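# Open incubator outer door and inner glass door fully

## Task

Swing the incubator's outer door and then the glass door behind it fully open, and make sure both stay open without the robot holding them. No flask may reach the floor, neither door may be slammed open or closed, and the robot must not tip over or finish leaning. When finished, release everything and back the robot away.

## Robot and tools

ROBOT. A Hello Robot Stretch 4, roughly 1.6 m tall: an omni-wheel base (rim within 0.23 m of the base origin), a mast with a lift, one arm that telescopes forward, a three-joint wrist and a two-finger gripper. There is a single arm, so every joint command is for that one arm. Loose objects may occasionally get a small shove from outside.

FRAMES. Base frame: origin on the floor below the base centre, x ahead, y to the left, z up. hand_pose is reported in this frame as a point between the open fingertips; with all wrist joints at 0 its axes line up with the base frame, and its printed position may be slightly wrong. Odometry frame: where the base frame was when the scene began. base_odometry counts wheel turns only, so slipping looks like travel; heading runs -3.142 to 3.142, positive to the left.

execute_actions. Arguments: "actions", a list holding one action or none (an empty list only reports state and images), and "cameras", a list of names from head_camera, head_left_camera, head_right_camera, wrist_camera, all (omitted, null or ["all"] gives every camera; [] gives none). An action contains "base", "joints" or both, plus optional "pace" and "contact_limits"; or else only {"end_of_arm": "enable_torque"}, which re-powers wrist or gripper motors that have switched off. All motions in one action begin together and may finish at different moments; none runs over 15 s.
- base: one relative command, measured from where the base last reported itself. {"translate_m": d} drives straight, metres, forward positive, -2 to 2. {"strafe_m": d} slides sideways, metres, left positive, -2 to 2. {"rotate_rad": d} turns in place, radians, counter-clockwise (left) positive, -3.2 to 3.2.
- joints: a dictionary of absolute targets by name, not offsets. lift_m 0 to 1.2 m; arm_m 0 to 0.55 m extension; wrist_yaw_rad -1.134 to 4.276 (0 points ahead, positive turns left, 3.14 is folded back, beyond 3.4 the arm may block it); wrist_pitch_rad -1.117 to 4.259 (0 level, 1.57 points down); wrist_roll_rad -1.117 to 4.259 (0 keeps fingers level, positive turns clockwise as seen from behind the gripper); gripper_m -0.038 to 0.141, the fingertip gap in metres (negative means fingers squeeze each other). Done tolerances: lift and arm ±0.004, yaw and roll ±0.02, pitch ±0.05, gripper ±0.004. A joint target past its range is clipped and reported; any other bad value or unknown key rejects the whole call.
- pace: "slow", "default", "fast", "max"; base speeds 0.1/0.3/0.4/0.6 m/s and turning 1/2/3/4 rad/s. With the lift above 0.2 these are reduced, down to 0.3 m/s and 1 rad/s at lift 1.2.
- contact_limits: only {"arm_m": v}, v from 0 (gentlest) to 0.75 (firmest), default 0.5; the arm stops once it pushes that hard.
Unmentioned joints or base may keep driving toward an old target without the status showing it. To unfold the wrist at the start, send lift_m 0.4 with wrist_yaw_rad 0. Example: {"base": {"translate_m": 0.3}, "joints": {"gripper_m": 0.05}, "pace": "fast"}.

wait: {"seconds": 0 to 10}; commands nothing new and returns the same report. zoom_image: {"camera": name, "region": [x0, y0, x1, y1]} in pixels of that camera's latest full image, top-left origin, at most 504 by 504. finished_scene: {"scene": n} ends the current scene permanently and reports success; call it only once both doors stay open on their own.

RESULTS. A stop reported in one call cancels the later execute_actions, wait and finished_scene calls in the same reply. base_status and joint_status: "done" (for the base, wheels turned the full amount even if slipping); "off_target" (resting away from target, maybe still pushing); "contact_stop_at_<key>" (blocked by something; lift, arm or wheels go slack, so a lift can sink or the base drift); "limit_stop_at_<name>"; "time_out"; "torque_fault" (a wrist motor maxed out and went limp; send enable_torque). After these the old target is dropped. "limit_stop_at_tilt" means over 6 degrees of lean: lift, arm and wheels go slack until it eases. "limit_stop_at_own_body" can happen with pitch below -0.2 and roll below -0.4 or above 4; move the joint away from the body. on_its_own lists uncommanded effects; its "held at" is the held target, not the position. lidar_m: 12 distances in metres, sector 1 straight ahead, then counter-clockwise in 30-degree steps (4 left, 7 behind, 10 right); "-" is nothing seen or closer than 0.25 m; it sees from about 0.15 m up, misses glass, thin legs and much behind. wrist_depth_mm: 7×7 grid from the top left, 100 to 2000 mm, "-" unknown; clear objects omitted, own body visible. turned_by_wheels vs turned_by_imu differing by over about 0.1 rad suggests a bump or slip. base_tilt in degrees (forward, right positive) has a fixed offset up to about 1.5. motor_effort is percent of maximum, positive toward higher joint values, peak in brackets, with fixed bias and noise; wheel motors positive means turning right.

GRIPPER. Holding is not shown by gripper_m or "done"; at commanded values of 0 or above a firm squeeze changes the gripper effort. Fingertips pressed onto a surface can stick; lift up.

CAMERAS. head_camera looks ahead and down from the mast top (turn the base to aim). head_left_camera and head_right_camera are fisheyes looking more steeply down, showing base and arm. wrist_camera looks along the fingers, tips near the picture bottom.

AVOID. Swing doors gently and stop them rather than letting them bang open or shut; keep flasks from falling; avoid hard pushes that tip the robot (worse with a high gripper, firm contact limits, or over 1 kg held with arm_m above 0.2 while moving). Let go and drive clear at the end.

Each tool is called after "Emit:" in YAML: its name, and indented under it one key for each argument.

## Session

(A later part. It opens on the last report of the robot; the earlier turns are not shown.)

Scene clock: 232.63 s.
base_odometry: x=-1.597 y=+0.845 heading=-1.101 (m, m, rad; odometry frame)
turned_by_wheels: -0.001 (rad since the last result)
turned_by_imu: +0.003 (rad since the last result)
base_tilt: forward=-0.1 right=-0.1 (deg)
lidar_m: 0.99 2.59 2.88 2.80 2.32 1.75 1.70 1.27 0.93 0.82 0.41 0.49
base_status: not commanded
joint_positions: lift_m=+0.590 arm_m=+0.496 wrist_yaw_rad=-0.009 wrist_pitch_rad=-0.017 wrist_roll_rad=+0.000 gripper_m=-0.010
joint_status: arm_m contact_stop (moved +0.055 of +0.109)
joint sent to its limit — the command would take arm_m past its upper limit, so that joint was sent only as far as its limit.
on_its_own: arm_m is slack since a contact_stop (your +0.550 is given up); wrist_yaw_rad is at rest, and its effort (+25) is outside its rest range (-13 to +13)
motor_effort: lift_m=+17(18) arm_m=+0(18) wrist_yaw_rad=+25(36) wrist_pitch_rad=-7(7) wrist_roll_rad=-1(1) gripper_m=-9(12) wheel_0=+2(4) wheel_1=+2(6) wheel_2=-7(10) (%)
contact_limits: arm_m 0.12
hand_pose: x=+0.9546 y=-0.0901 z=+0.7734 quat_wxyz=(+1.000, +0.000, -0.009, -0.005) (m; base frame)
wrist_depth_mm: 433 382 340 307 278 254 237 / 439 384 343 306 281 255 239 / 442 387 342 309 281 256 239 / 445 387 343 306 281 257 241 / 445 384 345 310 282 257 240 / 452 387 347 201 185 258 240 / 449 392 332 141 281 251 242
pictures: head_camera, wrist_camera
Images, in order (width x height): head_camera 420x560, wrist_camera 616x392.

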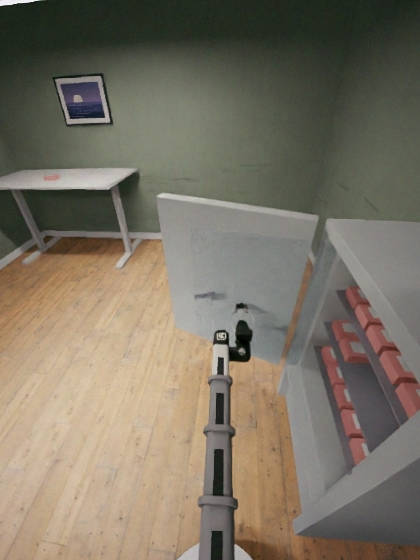

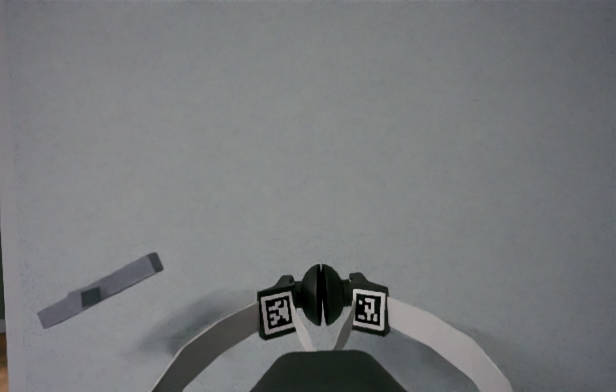

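Emit:
execute_actions:
  actions:
    - {"base":{"translate_m":-0.5},"joints":{"arm_m":0.0,"wrist_yaw_rad":0}}
  cameras: []

Emit:
execute_actions:
  actions:
    - {"base":{"strafe_m":0.5}}

Scene clock: 236.47 s.
base_odometry: x=-1.824 y=+1.291 heading=-1.101 (m, m, rad; odometry frame)
turned_by_wheels: +0.000 (rad since the last result)
turned_by_imu: +0.004 (rad since the last result)
base_tilt: forward=+0.0 right=-0.1 (deg)
lidar_m: 1.43 3.01 2.91 2.83 1.64 1.22 1.19 1.22 0.92 0.89 0.94 0.79
base_status: done
joint_positions: lift_m=+0.590 arm_m=+0.001 wrist_yaw_rad=+0.000 wrist_pitch_rad=-0.017 wrist_roll_rad=+0.000 gripper_m=-0.010
joint_status: all done
motor_effort: lift_m=+18(18) arm_m=-7(7) wrist_yaw_rad=-2(28) wrist_pitch_rad=-9(6) wrist_roll_rad=-1(1) gripper_m=-11(11) wheel_0=+0(7) wheel_1=+1(5) wheel_2=-2(9) (%)
hand_pose: x=+0.4606 y=-0.0874 z=+0.7733 quat_wxyz=(+1.000, +0.000, -0.009, +0.000) (m; base frame)
wrist_depth_mm: - - - - - 539 500 / - - - - 1182 544 496 / - - 1430 1281 1182 831 500 / - - 1499 1308 1182 904 496 / - - 1464 1308 1229 976 492 / - - 1499 199 182 842 504 / 1983 1921 1576 145 1205 500 504
pictures: none
No camera images: the call's "cameras" was empty. Leave "cameras" out to get every camera's image.

Scene clock: 239.47 s.
base_odometry: x=-1.378 y=+1.518 heading=-1.101 (m, m, rad; odometry frame)
turned_by_wheels: +0.000 (rad since the last result)
turned_by_imu: +0.002 (rad since the last result)
base_tilt: forward=+0.1 right=-0.1 (deg)
lidar_m: 1.56 2.95 2.37 2.32 1.61 1.20 1.16 1.20 1.44 1.39 1.11 1.19
base_status: done
joint_positions: lift_m=+0.590 arm_m=+0.001 wrist_yaw_rad=+0.000 wrist_pitch_rad=-0.017 wrist_roll_rad=+0.000 gripper_m=-0.010
joint_status: not commanded
motor_effort: lift_m=+17(17) arm_m=-7(7) wrist_yaw_rad=-2(2) wrist_pitch_rad=-5(8) wrist_roll_rad=-1(1) gripper_m=-12(12) wheel_0=+1(8) wheel_1=+0(7) wheel_2=-2(0) (%)
hand_pose: x=+0.4606 y=-0.0874 z=+0.7733 quat_wxyz=(+1.000, +0.000, -0.009, +0.000) (m; base frame)
wrist_depth_mm: - - - - - - 1863 / - - - - - 1255 1138 / - - - - 1366 1229 1160 / - - - - 1366 1255 1160 / - - - - 1366 1281 1138 / - - - 200 183 1255 1160 / 1983 1863 1618 145 1708 1537 1160
pictures: head_camera, head_left_camera, head_right_camera, wrist_camera
Images, in order (width x height): head_camera 420x560, head_left_camera 420x672, head_right_camera 420x672, wrist_camera 616x392.

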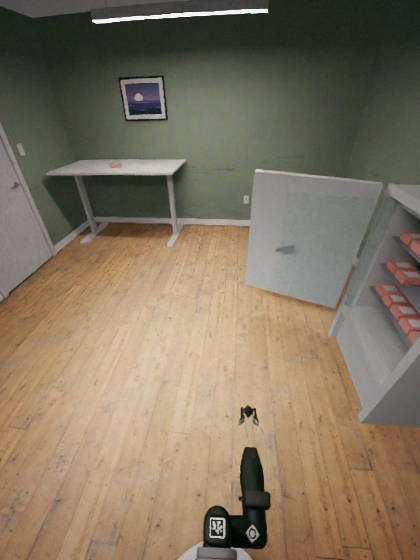

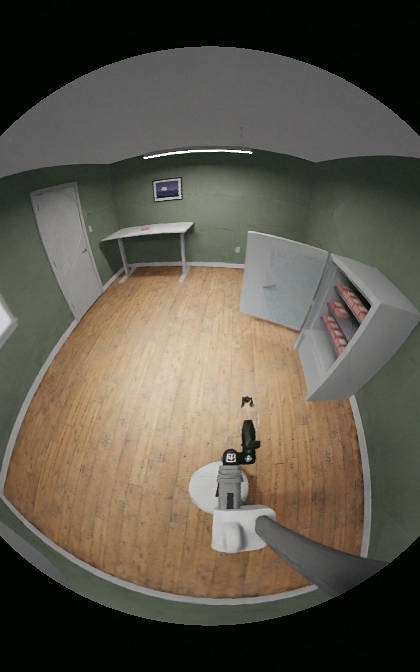

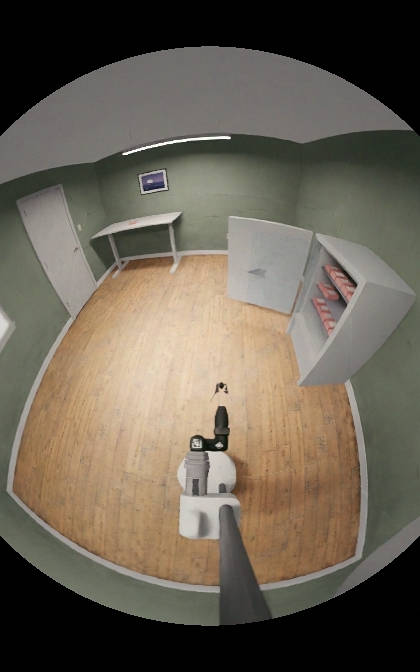

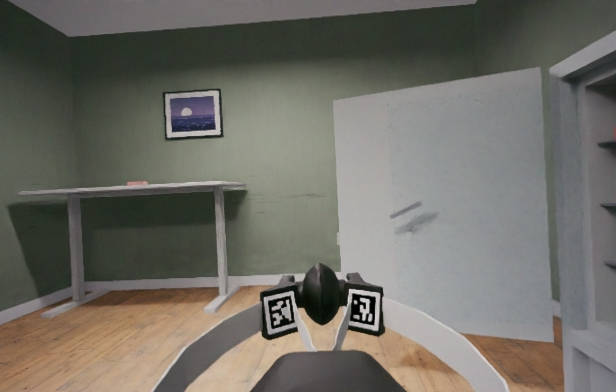

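Emit:
finished_scene:
  scene: 1

The scene is finished: the task was done.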